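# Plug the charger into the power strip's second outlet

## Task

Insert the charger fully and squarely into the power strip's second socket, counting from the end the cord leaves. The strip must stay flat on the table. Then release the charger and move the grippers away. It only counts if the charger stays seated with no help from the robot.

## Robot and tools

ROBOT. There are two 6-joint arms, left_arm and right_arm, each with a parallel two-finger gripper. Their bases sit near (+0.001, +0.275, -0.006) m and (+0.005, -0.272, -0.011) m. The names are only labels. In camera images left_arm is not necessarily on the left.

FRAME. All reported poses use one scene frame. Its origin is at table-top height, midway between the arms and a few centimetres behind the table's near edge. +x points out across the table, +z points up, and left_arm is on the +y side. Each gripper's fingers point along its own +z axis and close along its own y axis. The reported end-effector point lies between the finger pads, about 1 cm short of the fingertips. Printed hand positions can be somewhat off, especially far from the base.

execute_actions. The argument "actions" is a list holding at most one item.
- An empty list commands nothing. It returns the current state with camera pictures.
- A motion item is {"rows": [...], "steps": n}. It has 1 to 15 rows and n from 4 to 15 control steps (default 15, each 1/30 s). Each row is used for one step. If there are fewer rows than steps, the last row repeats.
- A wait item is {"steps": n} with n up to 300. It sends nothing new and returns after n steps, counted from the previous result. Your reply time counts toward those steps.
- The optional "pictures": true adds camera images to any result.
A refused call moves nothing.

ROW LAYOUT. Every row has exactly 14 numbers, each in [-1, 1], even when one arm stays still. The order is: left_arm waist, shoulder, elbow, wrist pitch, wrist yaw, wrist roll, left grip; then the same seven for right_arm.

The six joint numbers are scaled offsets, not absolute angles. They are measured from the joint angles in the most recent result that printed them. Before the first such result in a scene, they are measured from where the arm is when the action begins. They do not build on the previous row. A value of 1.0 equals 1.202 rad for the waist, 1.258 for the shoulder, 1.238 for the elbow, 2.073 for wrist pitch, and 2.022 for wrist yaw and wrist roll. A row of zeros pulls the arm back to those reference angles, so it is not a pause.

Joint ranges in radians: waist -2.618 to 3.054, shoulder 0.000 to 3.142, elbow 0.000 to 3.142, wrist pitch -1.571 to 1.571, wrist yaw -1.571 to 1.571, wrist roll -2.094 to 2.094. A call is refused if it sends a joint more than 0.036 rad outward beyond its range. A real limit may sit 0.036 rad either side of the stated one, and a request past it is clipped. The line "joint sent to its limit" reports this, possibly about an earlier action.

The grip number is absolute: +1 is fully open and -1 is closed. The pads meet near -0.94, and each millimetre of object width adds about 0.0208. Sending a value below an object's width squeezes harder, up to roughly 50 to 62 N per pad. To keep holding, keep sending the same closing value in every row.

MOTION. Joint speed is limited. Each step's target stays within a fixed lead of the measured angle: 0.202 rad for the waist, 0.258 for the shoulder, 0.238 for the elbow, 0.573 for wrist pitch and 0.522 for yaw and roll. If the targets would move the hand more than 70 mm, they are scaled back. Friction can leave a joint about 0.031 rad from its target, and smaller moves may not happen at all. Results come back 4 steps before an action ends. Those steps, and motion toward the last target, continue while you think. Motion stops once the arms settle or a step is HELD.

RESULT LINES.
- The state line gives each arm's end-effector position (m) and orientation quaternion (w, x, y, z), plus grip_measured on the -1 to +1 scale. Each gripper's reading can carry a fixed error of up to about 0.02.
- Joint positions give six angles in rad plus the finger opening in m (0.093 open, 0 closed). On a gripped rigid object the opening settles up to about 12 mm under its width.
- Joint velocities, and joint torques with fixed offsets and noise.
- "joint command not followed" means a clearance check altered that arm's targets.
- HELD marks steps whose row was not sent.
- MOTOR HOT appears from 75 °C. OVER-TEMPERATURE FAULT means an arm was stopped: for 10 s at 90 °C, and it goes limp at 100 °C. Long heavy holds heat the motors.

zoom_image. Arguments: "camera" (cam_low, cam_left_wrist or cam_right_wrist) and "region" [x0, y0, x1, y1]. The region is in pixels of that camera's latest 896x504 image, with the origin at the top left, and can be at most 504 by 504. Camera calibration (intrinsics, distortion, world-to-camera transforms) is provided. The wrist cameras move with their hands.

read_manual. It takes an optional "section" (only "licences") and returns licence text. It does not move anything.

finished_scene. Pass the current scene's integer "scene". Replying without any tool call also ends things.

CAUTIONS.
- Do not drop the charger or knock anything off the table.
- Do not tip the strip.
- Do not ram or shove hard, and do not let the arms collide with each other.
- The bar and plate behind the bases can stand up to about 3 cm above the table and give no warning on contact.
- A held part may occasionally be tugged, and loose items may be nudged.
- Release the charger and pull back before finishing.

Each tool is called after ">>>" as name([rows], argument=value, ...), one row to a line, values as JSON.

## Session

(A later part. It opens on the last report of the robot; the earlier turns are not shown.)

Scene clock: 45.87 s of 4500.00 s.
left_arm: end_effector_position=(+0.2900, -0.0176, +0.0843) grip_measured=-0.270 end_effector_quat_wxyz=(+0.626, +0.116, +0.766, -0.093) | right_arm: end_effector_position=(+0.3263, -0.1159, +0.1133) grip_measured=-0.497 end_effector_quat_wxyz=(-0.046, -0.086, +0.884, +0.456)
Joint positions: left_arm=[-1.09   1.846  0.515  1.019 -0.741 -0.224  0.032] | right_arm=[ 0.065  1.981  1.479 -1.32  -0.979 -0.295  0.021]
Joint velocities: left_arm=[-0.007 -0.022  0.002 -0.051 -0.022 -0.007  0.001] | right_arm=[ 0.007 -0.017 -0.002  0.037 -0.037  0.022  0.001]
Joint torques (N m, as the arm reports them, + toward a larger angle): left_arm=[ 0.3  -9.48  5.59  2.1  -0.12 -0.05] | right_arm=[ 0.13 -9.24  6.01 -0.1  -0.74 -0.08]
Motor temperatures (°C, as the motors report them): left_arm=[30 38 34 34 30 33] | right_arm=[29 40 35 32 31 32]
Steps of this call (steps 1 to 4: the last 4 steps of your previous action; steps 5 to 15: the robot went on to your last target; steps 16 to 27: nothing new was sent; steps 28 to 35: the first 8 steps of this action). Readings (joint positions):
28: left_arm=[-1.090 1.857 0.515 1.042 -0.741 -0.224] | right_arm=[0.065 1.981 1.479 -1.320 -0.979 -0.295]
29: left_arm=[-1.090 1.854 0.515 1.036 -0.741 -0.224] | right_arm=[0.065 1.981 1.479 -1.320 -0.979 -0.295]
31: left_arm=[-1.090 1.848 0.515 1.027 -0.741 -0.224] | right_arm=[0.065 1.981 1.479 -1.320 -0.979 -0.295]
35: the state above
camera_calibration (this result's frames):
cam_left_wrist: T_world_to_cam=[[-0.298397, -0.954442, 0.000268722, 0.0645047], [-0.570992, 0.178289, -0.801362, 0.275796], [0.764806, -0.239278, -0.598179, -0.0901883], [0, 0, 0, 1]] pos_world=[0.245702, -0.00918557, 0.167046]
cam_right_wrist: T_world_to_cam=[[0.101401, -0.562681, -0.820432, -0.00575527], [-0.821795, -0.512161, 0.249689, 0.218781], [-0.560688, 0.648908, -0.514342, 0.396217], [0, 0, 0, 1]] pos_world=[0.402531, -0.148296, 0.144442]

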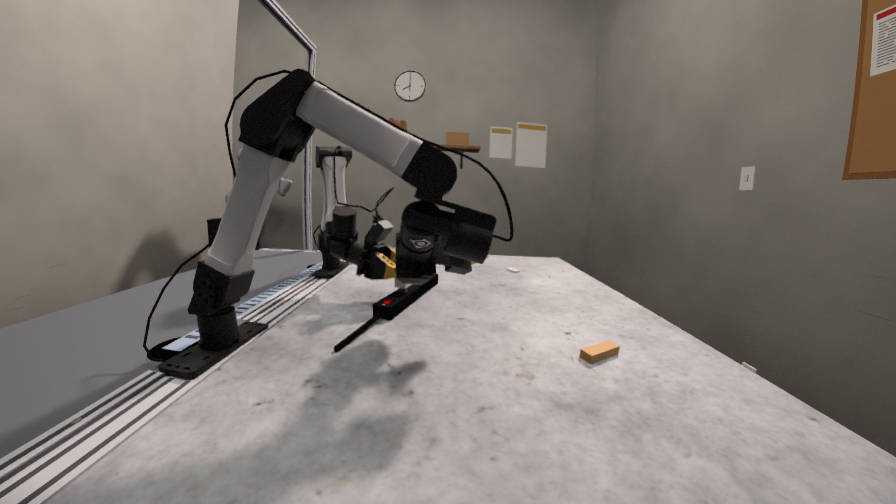

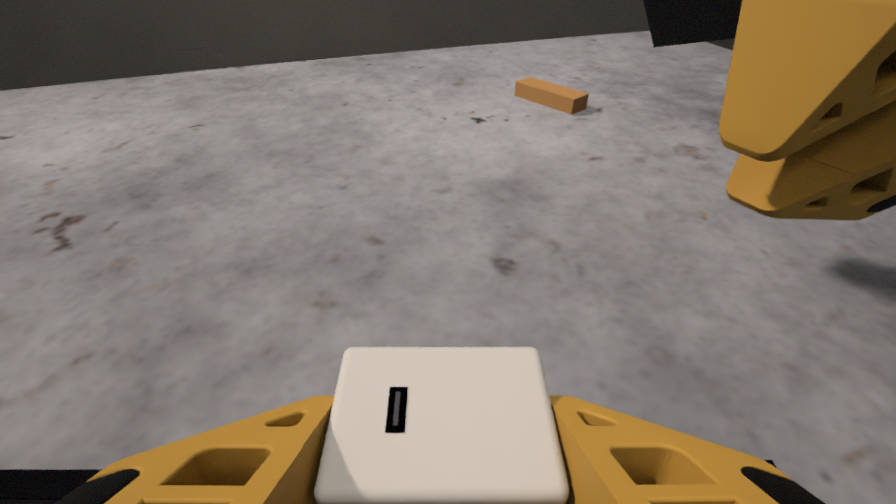

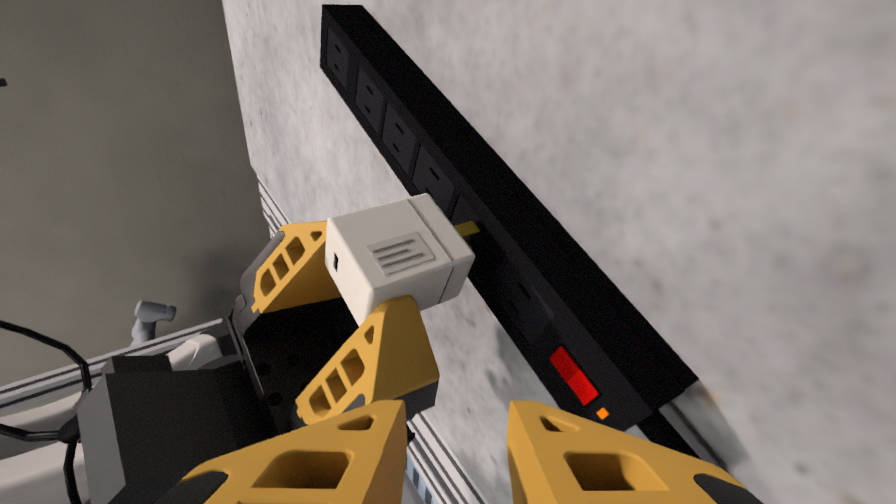

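>>> execute_actions([
  {"rows": [[0,0.016,0,0,0,0,-0.4,0,0,0,0,0,0,-0.5]], "steps": 12},
], pictures=true)

>>> zoom_image(camera="cam_right_wrist", region=[420, 180, 540, 290])

Scene clock: 46.27 s of 4500.00 s.
left_arm: end_effector_position=(+0.2900, -0.0176, +0.0843) grip_measured=-0.270 end_effector_quat_wxyz=(+0.626, +0.116, +0.766, -0.093) | right_arm: end_effector_position=(+0.3263, -0.1159, +0.1133) grip_measured=-0.497 end_effector_quat_wxyz=(-0.046, -0.086, +0.884, +0.456)
Joint positions: left_arm=[-1.09   1.846  0.515  1.019 -0.741 -0.224  0.032] | right_arm=[ 0.065  1.981  1.479 -1.32  -0.979 -0.295  0.021]
Joint velocities: left_arm=[ 0.002 -0.002 -0.012 -0.125 -0.081 -0.037 -0.001] | right_arm=[ 0.007  0.007 -0.017 -0.007 -0.051 -0.022  0.001]
Joint torques (N m, as the arm reports them, + toward a larger angle): left_arm=[ 0.14 -5.98  5.47  2.1  -0.08 -0.04] | right_arm=[ 0.11 -9.25  6.04 -0.09 -0.74 -0.07]
Motor temperatures (°C, as the motors report them): left_arm=[30 38 34 34 30 33] | right_arm=[29 41 35 32 31 32]
Steps of this call (steps 1 to 4: the last 4 steps of your previous action; steps 5 to 12: the first 8 steps of this action). Readings (joint positions):
5: left_arm=[-1.090 1.846 0.515 1.019 -0.741 -0.224] | right_arm=[0.065 1.981 1.479 -1.320 -0.979 -0.295]
6: left_arm=[-1.090 1.846 0.515 1.019 -0.741 -0.224] | right_arm=[0.065 1.981 1.479 -1.320 -0.979 -0.295]
8: left_arm=[-1.090 1.846 0.515 1.019 -0.741 -0.224] | right_arm=[0.065 1.981 1.479 -1.320 -0.979 -0.295]
12: the state above
camera_calibration (this result's frames):
cam_left_wrist: T_world_to_cam=[[-0.298397, -0.954442, 0.000268722, 0.0645047], [-0.570992, 0.178289, -0.801362, 0.275796], [0.764806, -0.239278, -0.598179, -0.0901883], [0, 0, 0, 1]] pos_world=[0.245702, -0.00918557, 0.167046]
cam_right_wrist: T_world_to_cam=[[0.101401, -0.562681, -0.820432, -0.00575527], [-0.821795, -0.512161, 0.249689, 0.218781], [-0.560688, 0.648908, -0.514342, 0.396217], [0, 0, 0, 1]] pos_world=[0.402531, -0.148296, 0.144442]

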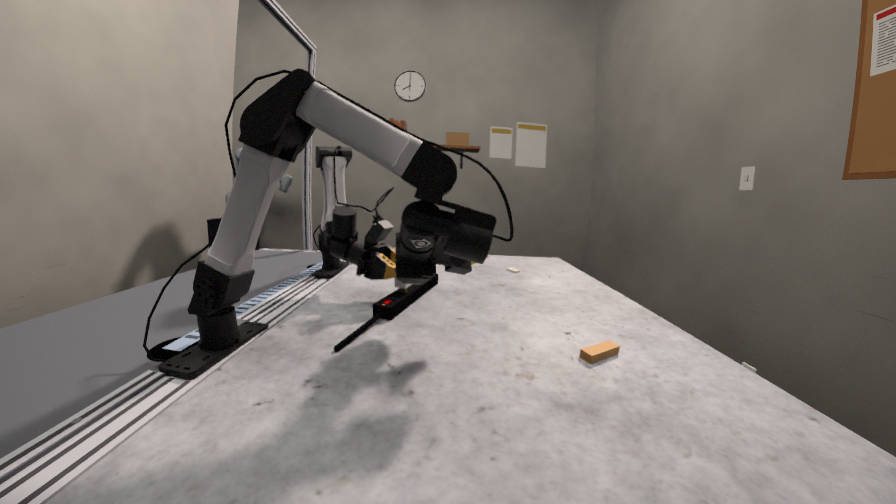

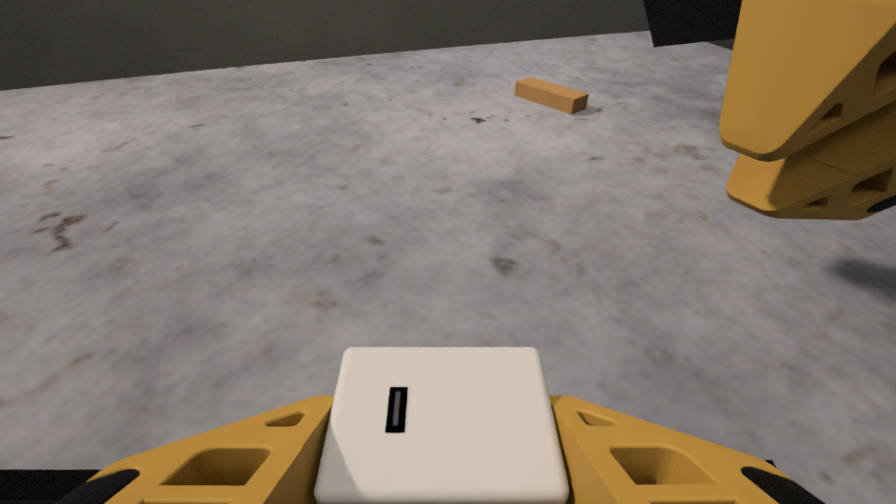

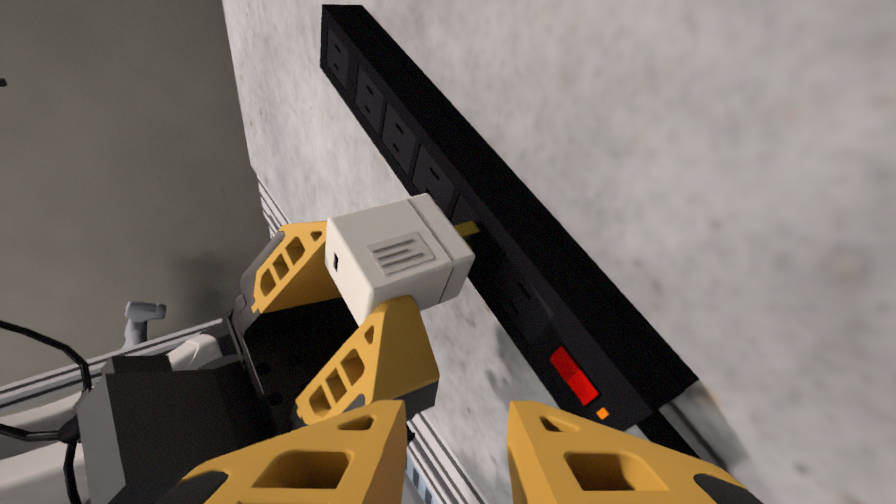

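Region (420, 180, 540, 290) of cam_right_wrist's 896x504 image, scaled by 4.200, with more detail than that image has; it fills the top 462 rows of this view, and the rest is white.

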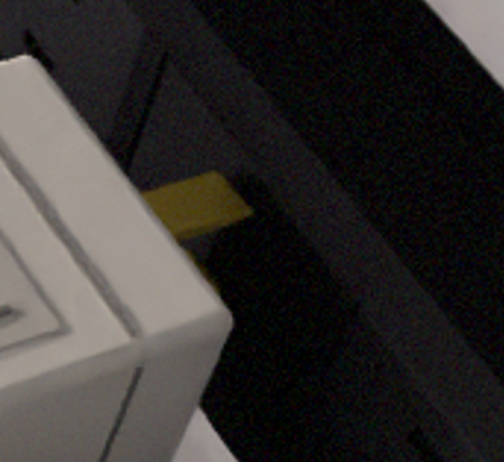

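>>> execute_actions([
  {"rows": [[0,0.024,0,0,0,0,-0.4,0,0,0,0,0,0,-0.5]], "steps": 12},
], pictures=true)

>>> zoom_image(camera="cam_right_wrist", region=[420, 180, 540, 290])

Scene clock: 46.67 s of 4500.00 s.
left_arm: end_effector_position=(+0.2903, -0.0179, +0.0838) grip_measured=-0.270 end_effector_quat_wxyz=(+0.627, +0.115, +0.765, -0.094) | right_arm: end_effector_position=(+0.3263, -0.1159, +0.1133) grip_measured=-0.497 end_effector_quat_wxyz=(-0.046, -0.086, +0.884, +0.456)
Joint positions: left_arm=[-1.09   1.853  0.515  1.029 -0.742 -0.224  0.032] | right_arm=[ 0.065  1.981  1.479 -1.32  -0.979 -0.295  0.021]
Joint velocities: left_arm=[-0.012  0.017 -0.012 -0.051 -0.051  0.037 -0.001] | right_arm=[-0.012 -0.012  0.007 -0.081  0.007  0.051 -0.001]
Joint torques (N m, as the arm reports them, + toward a larger angle): left_arm=[ 0.16 -5.65  5.46  1.99 -0.05 -0.04] | right_arm=[ 0.12 -9.24  6.02 -0.09 -0.72 -0.08]
Motor temperatures (°C, as the motors report them): left_arm=[30 38 34 35 30 33] | right_arm=[29 41 35 32 31 32]
Steps of this call (steps 1 to 4: the last 4 steps of your previous action; steps 5 to 12: the first 8 steps of this action). Readings (joint positions):
5: left_arm=[-1.090 1.848 0.515 1.020 -0.741 -0.224] | right_arm=[0.065 1.981 1.479 -1.320 -0.979 -0.295]
6: left_arm=[-1.090 1.850 0.515 1.023 -0.741 -0.224] | right_arm=[0.065 1.981 1.479 -1.320 -0.979 -0.295]
8: left_arm=[-1.090 1.852 0.515 1.027 -0.741 -0.224] | right_arm=[0.065 1.981 1.479 -1.320 -0.979 -0.295]
12: the state above
camera_calibration (this result's frames):
cam_left_wrist: T_world_to_cam=[[-0.297805, -0.954623, 0.00275774, 0.0639597], [-0.569458, 0.175329, -0.803105, 0.275264], [0.766179, -0.240739, -0.595831, -0.0913495], [0, 0, 0, 1]] pos_world=[0.245789, -0.00919568, 0.16646]
cam_right_wrist: T_world_to_cam=[[0.101401, -0.562681, -0.820432, -0.00575527], [-0.821795, -0.512161, 0.249689, 0.218781], [-0.560688, 0.648908, -0.514342, 0.396217], [0, 0, 0, 1]] pos_world=[0.402531, -0.148296, 0.144442]

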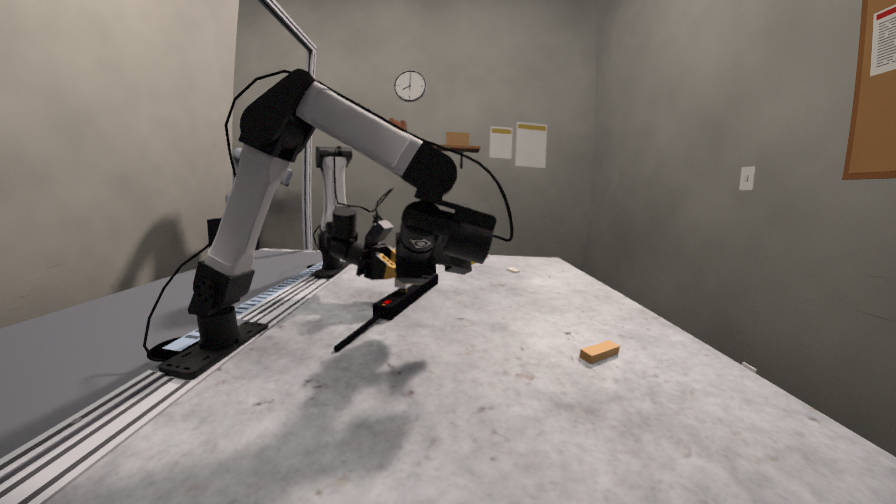

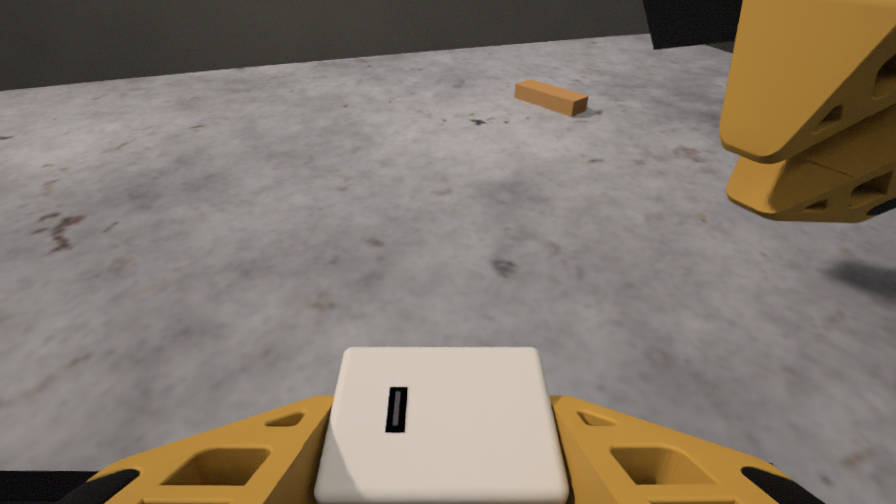

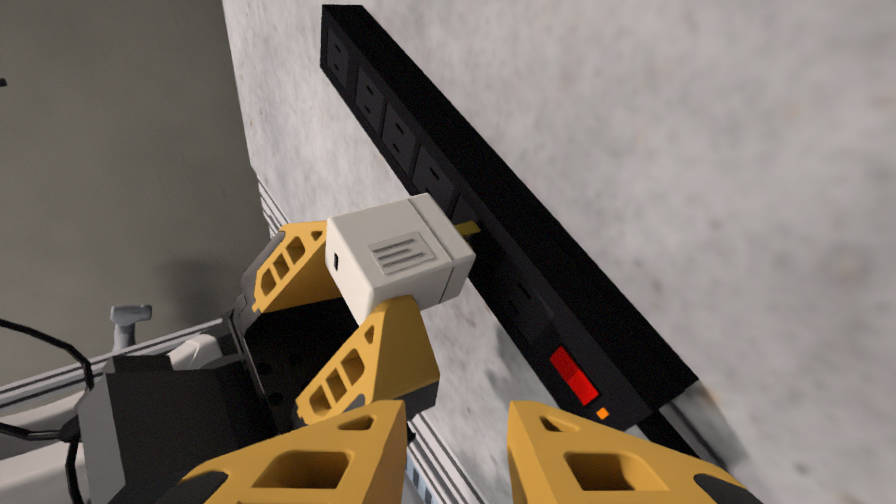

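Region (420, 180, 540, 290) of cam_right_wrist's 896x504 image, scaled by 4.200, with more detail than that image has; it fills the top 462 rows of this view, and the rest is white.

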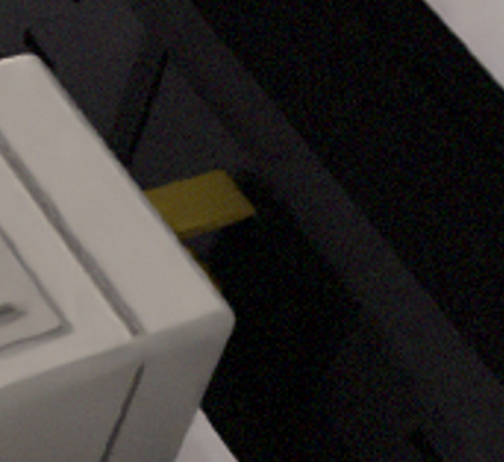

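>>> execute_actions([
  {"rows": [[0,0,0,-0.01,0,0,-0.4,0,0,0,0,0,0,-0.5],[0,-0.008,0,-0.02,0,0,-0.4,0,0,0,0,0,0,-0.5],[0,-0.014,0,-0.024,0,0,-0.4,0,0,0,0,0,0,-0.5],[0,-0.017,0,-0.024,0,0,-0.4,0,0,0,0,0,0,-0.5],[0,-0.019,0,-0.024,0,0,-0.4,0,0,0,0,0,0,-0.5],[0,-0.021,0,-0.024,0,0,-0.4,0,0,0,0,0,0,-0.5],[0,-0.0225,0,-0.024,0,0,-0.4,0,0,0,0,0,0,-0.5],[0,-0.024,0,-0.024,0,0,-0.4,0,0,0,0,0,0,-0.5]], "steps": 15},
], pictures=true)

>>> zoom_image(camera="cam_right_wrist", region=[420, 180, 540, 290])

Scene clock: 48.53 s of 4500.00 s.
left_arm: end_effector_position=(+0.2892, -0.0171, +0.0812) grip_measured=-0.270 end_effector_quat_wxyz=(+0.621, +0.122, +0.770, -0.089) | right_arm: end_effector_position=(+0.3263, -0.1159, +0.1133) grip_measured=-0.497 end_effector_quat_wxyz=(-0.046, -0.086, +0.884, +0.456)
Joint positions: left_arm=[-1.09   1.842  0.515  0.996 -0.737 -0.224  0.032] | right_arm=[ 0.065  1.981  1.479 -1.32  -0.979 -0.295  0.021]
Joint velocities: left_arm=[ 0.017  0.012 -0.007 -0.081  0.081  0.051  0.001] | right_arm=[ 0.017 -0.022 -0.017  0.022 -0.007 -0.022 -0.001]
Joint torques (N m, as the arm reports them, + toward a larger angle): left_arm=[ 0.41 -9.2   5.49  1.98 -0.08 -0.03] | right_arm=[ 0.12 -9.27  6.   -0.1  -0.73 -0.08]
Motor temperatures (°C, as the motors report them): left_arm=[30 38 34 35 30 33] | right_arm=[29 41 35 32 31 32]
Steps of this call (steps 1 to 4: the last 4 steps of your previous action; steps 5 to 15: the robot went on to your last target; steps 16 to 45: nothing new was sent; steps 46 to 56: the first 11 steps of this action). Readings (joint positions):
46: left_arm=[-1.090 1.853 0.515 1.030 -0.742 -0.224] | right_arm=[0.065 1.981 1.479 -1.320 -0.979 -0.295]
47: left_arm=[-1.090 1.853 0.515 1.029 -0.742 -0.224] | right_arm=[0.065 1.981 1.479 -1.320 -0.979 -0.295]
49: left_arm=[-1.090 1.851 0.515 1.027 -0.742 -0.224] | right_arm=[0.065 1.981 1.479 -1.320 -0.979 -0.295]
53: left_arm=[-1.090 1.843 0.515 1.010 -0.742 -0.224] | right_arm=[0.065 1.981 1.479 -1.320 -0.979 -0.295]
56: the state above
camera_calibration (this result's frames):
cam_left_wrist: T_world_to_cam=[[-0.301764, -0.953307, -0.0120381, 0.066754], [-0.578627, 0.193167, -0.792387, 0.274549], [0.757713, -0.232148, -0.6099, -0.0881642], [0, 0, 0, 1]] pos_world=[0.245808, -0.00986397, 0.164581]
cam_right_wrist: T_world_to_cam=[[0.101401, -0.562681, -0.820432, -0.00575527], [-0.821795, -0.512161, 0.249689, 0.218781], [-0.560688, 0.648908, -0.514342, 0.396217], [0, 0, 0, 1]] pos_world=[0.402531, -0.148296, 0.144442]

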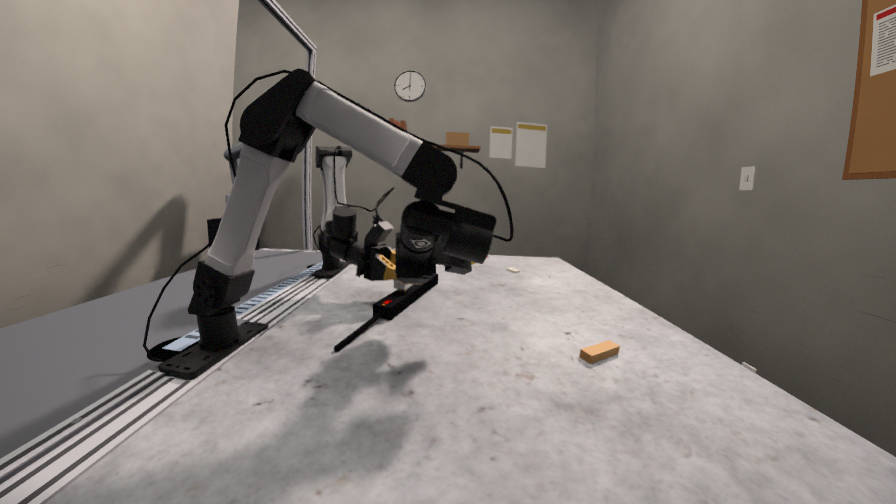

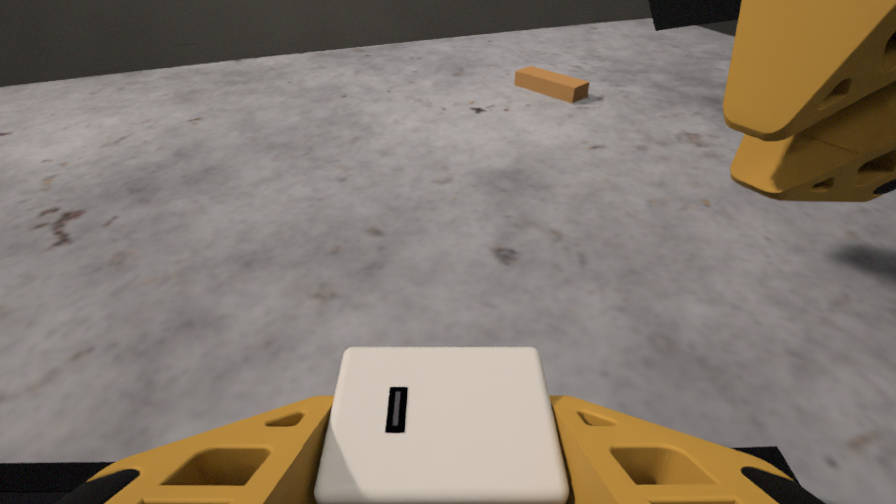

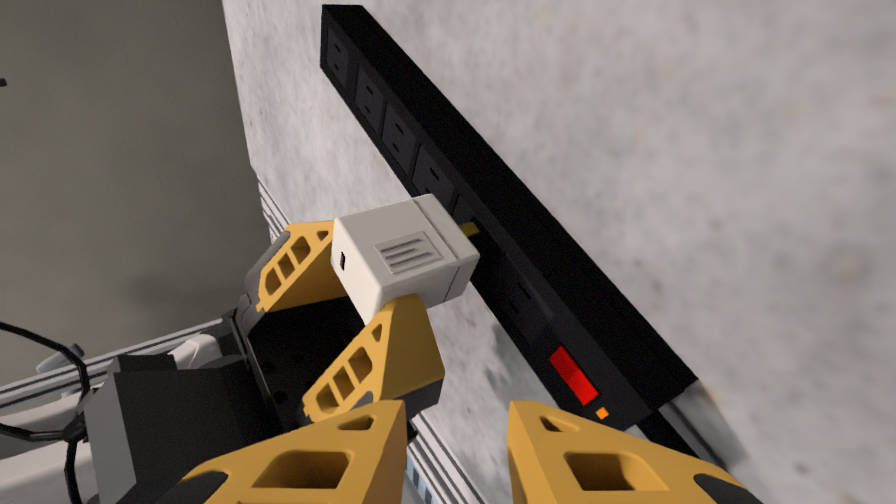

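Region (420, 180, 540, 290) of cam_right_wrist's 896x504 image, scaled by 4.200, with more detail than that image has; it fills the top 462 rows of this view, and the rest is white.

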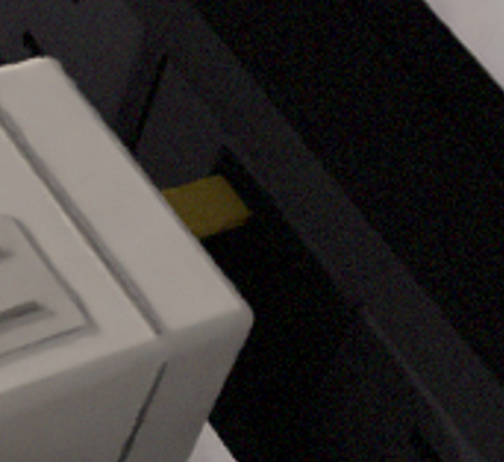

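>>> execute_actions([
  {"rows": [[0,0.012,-0.004,-0.008,0,0,-0.4,0,0,0,0,0,0,-0.5],[0,0.02,-0.008,-0.008,0,0,-0.4,0,0,0,0,0,0,-0.5],[0,0.026,-0.012,-0.006,0,0,-0.4,0,0,0,0,0,0,-0.5],[0,0.032,-0.015,-0.004,0,0,-0.4,0,0,0,0,0,0,-0.5],[0,0.038,-0.018,-0.002,0,0,-0.4,0,0,0,0,0,0,-0.5],[0,0.044,-0.02,0,0,0,-0.4,0,0,0,0,0,0,-0.5],[0,0.05,-0.022,0.003,0,0,-0.4,0,0,0,0,0,0,-0.5],[0,0.055,-0.024,0.006,0,0,-0.4,0,0,0,0,0,0,-0.5]], "steps": 15},
], pictures=true)

>>> zoom_image(camera="cam_right_wrist", region=[380, 160, 560, 330])

Scene clock: 49.60 s of 4500.00 s.
left_arm: end_effector_position=(+0.2902, -0.0167, +0.0737) grip_measured=-0.270 end_effector_quat_wxyz=(+0.620, +0.121, +0.770, -0.085) | right_arm: end_effector_position=(+0.3263, -0.1159, +0.1133) grip_measured=-0.497 end_effector_quat_wxyz=(-0.046, -0.086, +0.884, +0.456)
Joint positions: left_arm=[-1.09   1.879  0.515  1.028 -0.744 -0.224  0.032] | right_arm=[ 0.065  1.981  1.479 -1.32  -0.979 -0.295  0.021]
Joint velocities: left_arm=[-0.007  0.022  0.002  0.11  -0.051  0.037 -0.001] | right_arm=[ 0.007  0.002  0.012  0.007 -0.007 -0.066  0.001]
Joint torques (N m, as the arm reports them, + toward a larger angle): left_arm=[ 0.14 -5.04  2.44  1.77  0.02 -0.05] | right_arm=[ 0.13 -9.23  6.02 -0.09 -0.73 -0.07]
Motor temperatures (°C, as the motors report them): left_arm=[30 38 34 35 30 33] | right_arm=[29 41 36 32 31 32]
Steps of this call (steps 1 to 4: the last 4 steps of your previous action; steps 5 to 15: the robot went on to your last target; steps 16 to 21: nothing new was sent; steps 22 to 32: the first 11 steps of this action). Readings (joint positions):
22: left_arm=[-1.090 1.842 0.515 0.989 -0.736 -0.224] | right_arm=[0.065 1.981 1.479 -1.320 -0.979 -0.295]
23: left_arm=[-1.090 1.844 0.515 0.989 -0.736 -0.224] | right_arm=[0.065 1.981 1.479 -1.320 -0.979 -0.295]
25: left_arm=[-1.090 1.852 0.515 0.989 -0.735 -0.224] | right_arm=[0.065 1.981 1.479 -1.320 -0.979 -0.295]
29: left_arm=[-1.090 1.871 0.515 1.013 -0.740 -0.224] | right_arm=[0.065 1.981 1.479 -1.320 -0.979 -0.295]
32: the state above
camera_calibration (this result's frames):
cam_left_wrist: T_world_to_cam=[[-0.295433, -0.955218, -0.0166461, 0.0658611], [-0.580085, 0.1932, -0.791312, 0.269433], [0.759092, -0.224124, -0.611186, -0.0935182], [0, 0, 0, 1]] pos_world=[0.246741, -0.0101025, 0.157145]
cam_right_wrist: T_world_to_cam=[[0.101401, -0.562681, -0.820432, -0.00575527], [-0.821795, -0.512161, 0.249689, 0.218781], [-0.560688, 0.648908, -0.514342, 0.396217], [0, 0, 0, 1]] pos_world=[0.402531, -0.148296, 0.144442]

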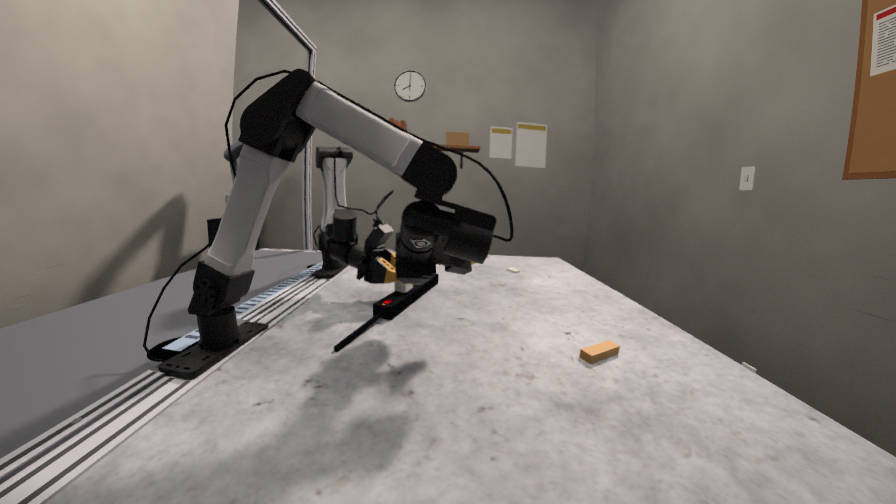

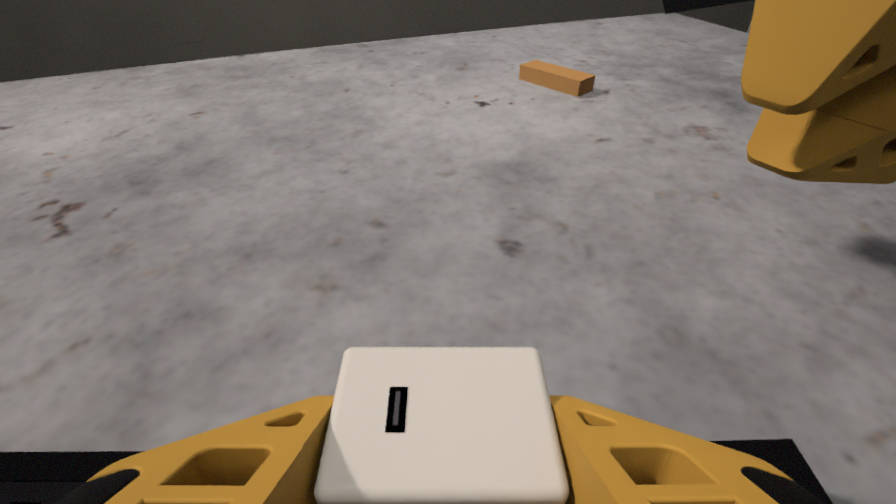

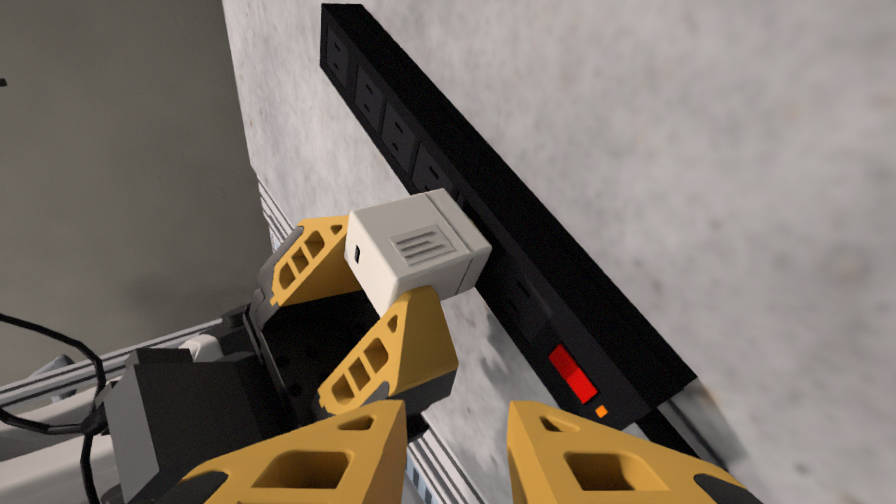

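Region (380, 160, 560, 330) of cam_right_wrist's 896x504 image, scaled by 2.800, with more detail than that image has.

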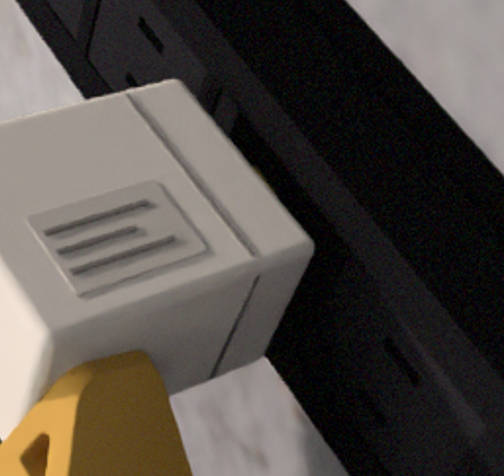

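>>> execute_actions([
  {"rows": [[0,0.028,-0.026,0,0,0,-0.4,0,0,0,0,0,0,-0.5],[0,0.034,-0.03,0.005,0,0,-0.4,0,0,0,0,0,0,-0.5],[0,0.04,-0.033,0.01,0,0,-0.4,0,0,0,0,0,0,-0.5],[0,0.046,-0.036,0.015,0,0,-0.4,0,0,0,0,0,0,-0.5],[0,0.052,-0.038,0.019,0,0,-0.4,0,0,0,0,0,0,-0.5],[0,0.058,-0.04,0.023,0,0,-0.4,0,0,0,0,0,0,-0.5],[0,0.064,-0.04,0.027,0,0,-0.4,0,0,0,0,0,0,-0.5],[0,0.07,-0.04,0.03,0,0,-0.4,0,0,0,0,0,0,-0.5]], "steps": 15},
], pictures=true)

>>> zoom_image(camera="cam_right_wrist", region=[380, 160, 560, 330])

Scene clock: 50.27 s of 4500.00 s.
left_arm: end_effector_position=(+0.2906, -0.0150, +0.0730) grip_measured=-0.270 end_effector_quat_wxyz=(+0.633, +0.106, +0.760, -0.097) | right_arm: end_effector_position=(+0.3263, -0.1159, +0.1133) grip_measured=-0.497 end_effector_quat_wxyz=(-0.046, -0.086, +0.884, +0.456)
Joint positions: left_arm=[-1.09   1.925  0.497  1.14  -0.753 -0.224  0.032] | right_arm=[ 0.065  1.981  1.479 -1.32  -0.979 -0.295  0.021]
Joint velocities: left_arm=[-0.007  0.056 -0.012  0.154  0.037 -0.022  0.001] | right_arm=[-0.007 -0.007  0.007  0.007 -0.037 -0.037 -0.001]
Joint torques (N m, as the arm reports them, + toward a larger angle): left_arm=[ 0.14 -4.59  2.11  1.4   0.06 -0.03] | right_arm=[ 0.13 -9.22  6.05 -0.1  -0.73 -0.07]
Motor temperatures (°C, as the motors report them): left_arm=[30 38 34 35 30 33] | right_arm=[29 41 36 32 31 32]
Steps of this call (steps 1 to 4: the last 4 steps of your previous action; steps 5 to 9: the robot went on to your last target; steps 10 to 20: the first 11 steps of this action). Readings (joint positions):
10: left_arm=[-1.090 1.882 0.515 1.035 -0.745 -0.224] | right_arm=[0.065 1.981 1.479 -1.320 -0.979 -0.295]
11: left_arm=[-1.090 1.884 0.513 1.040 -0.745 -0.224] | right_arm=[0.065 1.981 1.479 -1.320 -0.979 -0.295]
13: left_arm=[-1.090 1.892 0.507 1.063 -0.746 -0.224] | right_arm=[0.065 1.981 1.479 -1.320 -0.979 -0.295]
17: left_arm=[-1.090 1.913 0.498 1.116 -0.749 -0.224] | right_arm=[0.065 1.981 1.479 -1.320 -0.979 -0.295]
20: the state above
camera_calibration (this result's frames):
cam_left_wrist: T_world_to_cam=[[-0.288363, -0.95739, 0.0158332, 0.0630534], [-0.560297, 0.155304, -0.813602, 0.264115], [0.776476, -0.243484, -0.581207, -0.101446], [0, 0, 0, 1]] pos_world=[0.244935, -0.00535176, 0.154925]
cam_right_wrist: T_world_to_cam=[[0.101401, -0.562681, -0.820432, -0.00575527], [-0.821795, -0.512161, 0.249689, 0.218781], [-0.560688, 0.648908, -0.514342, 0.396217], [0, 0, 0, 1]] pos_world=[0.402531, -0.148296, 0.144442]

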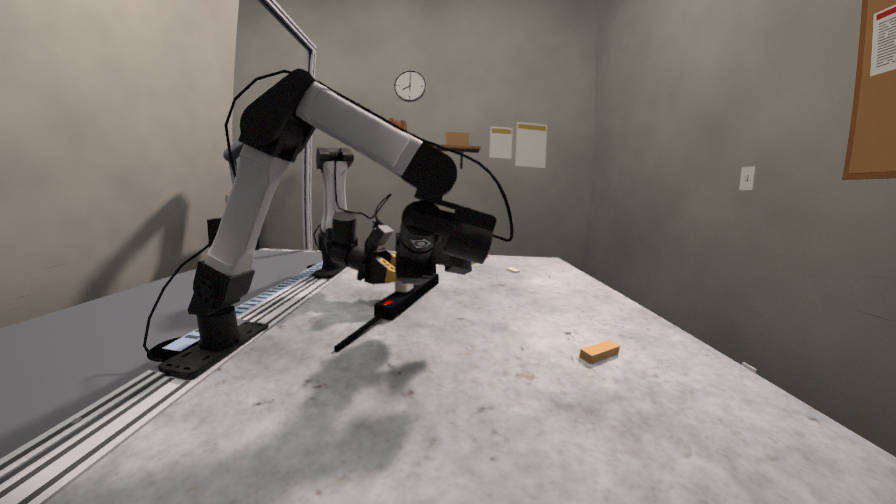

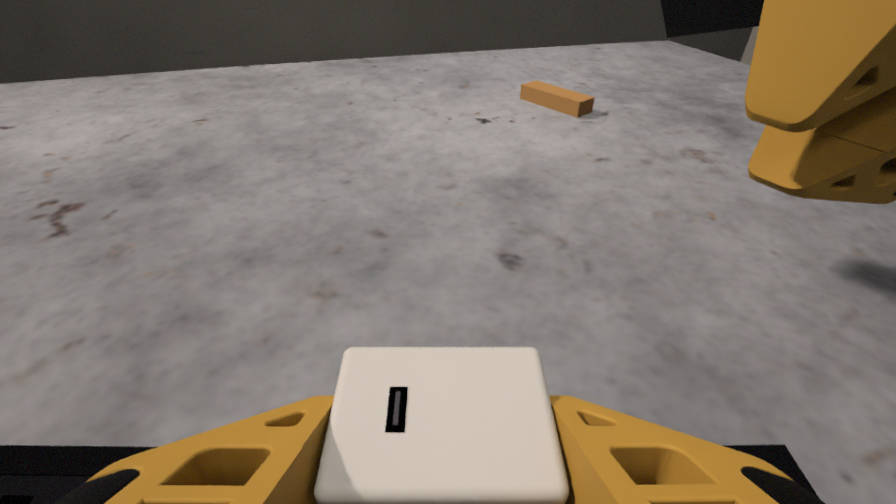

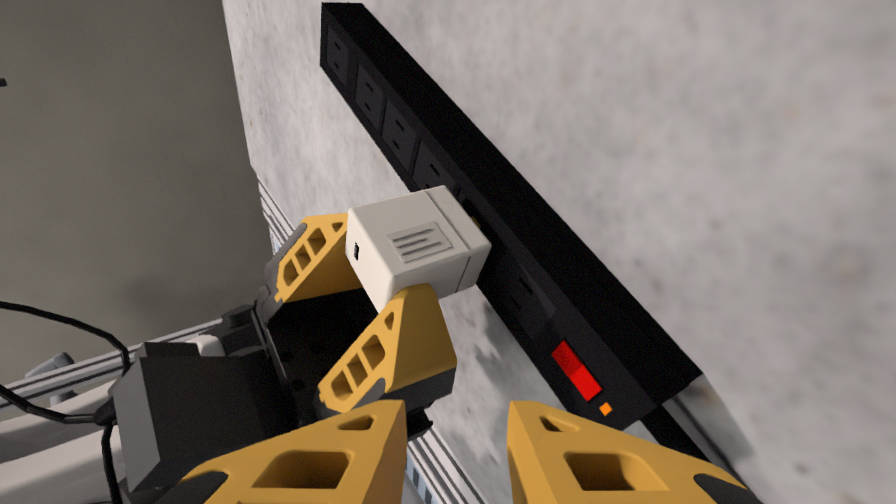

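Region (380, 160, 560, 330) of cam_right_wrist's 896x504 image, scaled by 2.800, with more detail than that image has.

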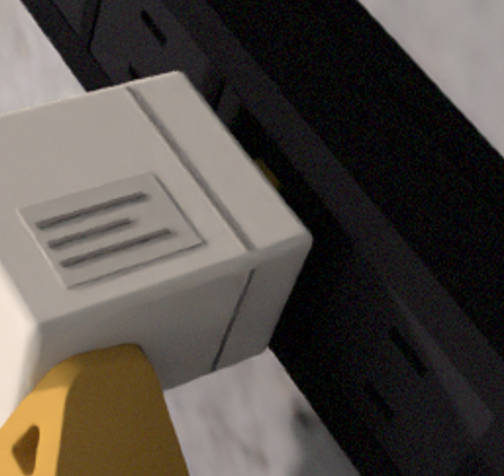

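>>> execute_actions([
  {"rows": [[0,0.02,-0.02,-0.03,0,0,-0.4,0,0,0,0,0,0,-0.5],[0,0.02,-0.02,-0.04,0,0,-0.4,0,0,0,0,0,0,-0.5],[0,0.02,-0.02,-0.05,0,0,-0.4,0,0,0,0,0,0,-0.5],[0,0.02,-0.02,-0.06,0,0,-0.4,0,0,0,0,0,0,-0.5],[0,0.02,-0.02,-0.07,0,0,-0.4,0,0,0,0,0,0,-0.5],[0,0.022,-0.02,-0.08,0,0,-0.4,0,0,0,0,0,0,-0.5],[0,0.024,-0.02,-0.09,0,0,-0.4,0,0,0,0,0,0,-0.5],[0,0.026,-0.02,-0.1,0,0,-0.4,0,0,0,0,0,0,-0.5]], "steps": 15},
], pictures=true)

>>> zoom_image(camera="cam_right_wrist", region=[380, 160, 560, 330])

Scene clock: 51.00 s of 4500.00 s.
left_arm: end_effector_position=(+0.2905, -0.0143, +0.0715) grip_measured=-0.270 end_effector_quat_wxyz=(+0.633, +0.107, +0.761, -0.095) | right_arm: end_effector_position=(+0.3263, -0.1159, +0.1133) grip_measured=-0.497 end_effector_quat_wxyz=(-0.046, -0.086, +0.884, +0.456)
Joint positions: left_arm=[-1.09   1.928  0.495  1.142 -0.754 -0.224  0.032] | right_arm=[ 0.065  1.981  1.479 -1.32  -0.979 -0.295  0.021]
Joint velocities: left_arm=[-0.002 -0.002  0.012  0.051 -0.022  0.066 -0.   ] | right_arm=[ 0.007  0.007 -0.017  0.022  0.022  0.037 -0.   ]
Joint torques (N m, as the arm reports them, + toward a larger angle): left_arm=[ 0.16 -5.48  2.7  -0.02 -0.06 -0.03] | right_arm=[ 0.13 -9.23  6.03 -0.1  -0.74 -0.07]
Motor temperatures (°C, as the motors report them): left_arm=[30 38 34 34 30 33] | right_arm=[29 41 36 32 31 32]
Steps of this call (steps 1 to 4: the last 4 steps of your previous action; steps 5 to 11: the robot went on to your last target; steps 12 to 22: the first 11 steps of this action). Readings (joint positions):
12: left_arm=[-1.090 1.928 0.495 1.151 -0.753 -0.224] | right_arm=[0.065 1.981 1.479 -1.320 -0.979 -0.295]
13: left_arm=[-1.090 1.928 0.495 1.150 -0.753 -0.224] | right_arm=[0.065 1.981 1.479 -1.320 -0.979 -0.295]
15: left_arm=[-1.090 1.928 0.495 1.148 -0.754 -0.224] | right_arm=[0.065 1.981 1.479 -1.320 -0.979 -0.295]
19: left_arm=[-1.090 1.928 0.495 1.143 -0.754 -0.224] | right_arm=[0.065 1.981 1.479 -1.320 -0.979 -0.295]
22: the state above
camera_calibration (this result's frames):
cam_left_wrist: T_world_to_cam=[[-0.286835, -0.957893, 0.0128965, 0.0635331], [-0.561728, 0.157271, -0.812236, 0.262978], [0.776007, -0.240222, -0.583186, -0.101711], [0, 0, 0, 1]] pos_world=[0.244874, -0.00493414, 0.153465]
cam_right_wrist: T_world_to_cam=[[0.101401, -0.562681, -0.820432, -0.00575527], [-0.821795, -0.512161, 0.249689, 0.218781], [-0.560688, 0.648908, -0.514342, 0.396217], [0, 0, 0, 1]] pos_world=[0.402531, -0.148296, 0.144442]

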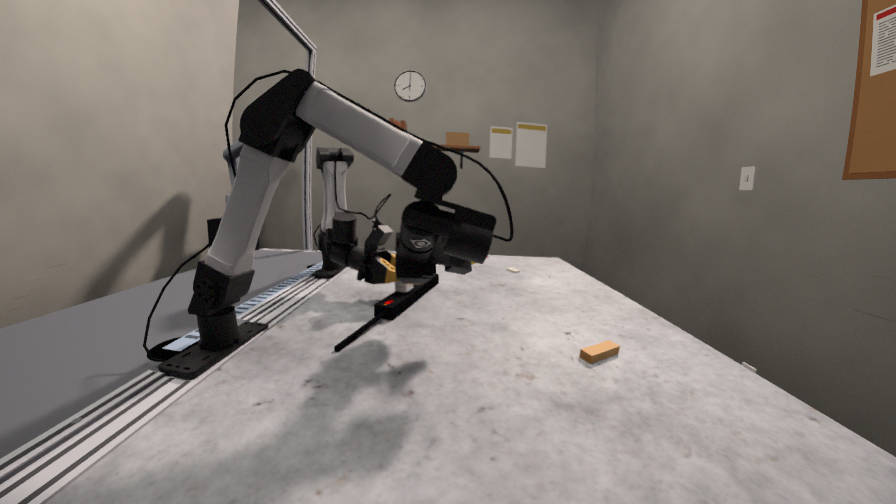

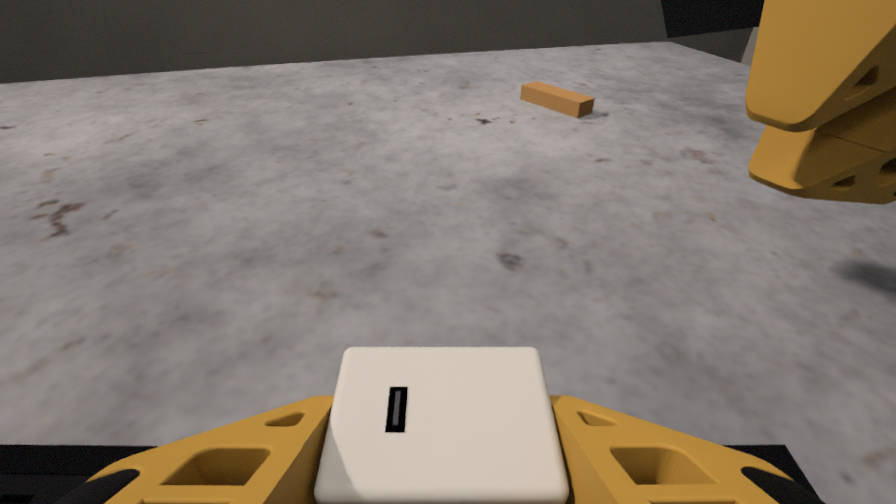

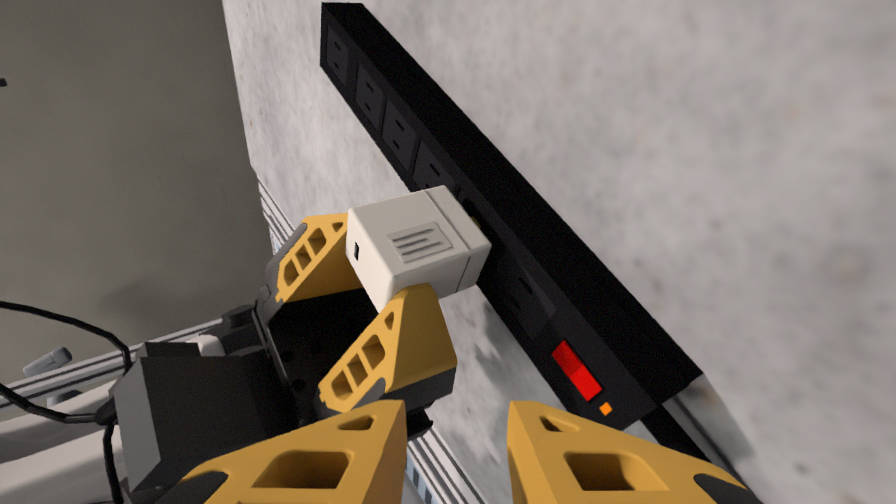

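Region (380, 160, 560, 330) of cam_right_wrist's 896x504 image, scaled by 2.800, with more detail than that image has.

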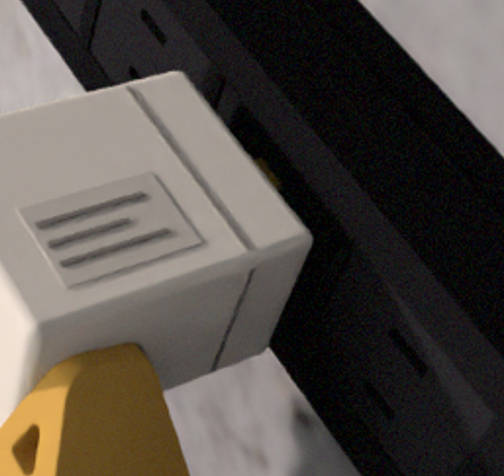

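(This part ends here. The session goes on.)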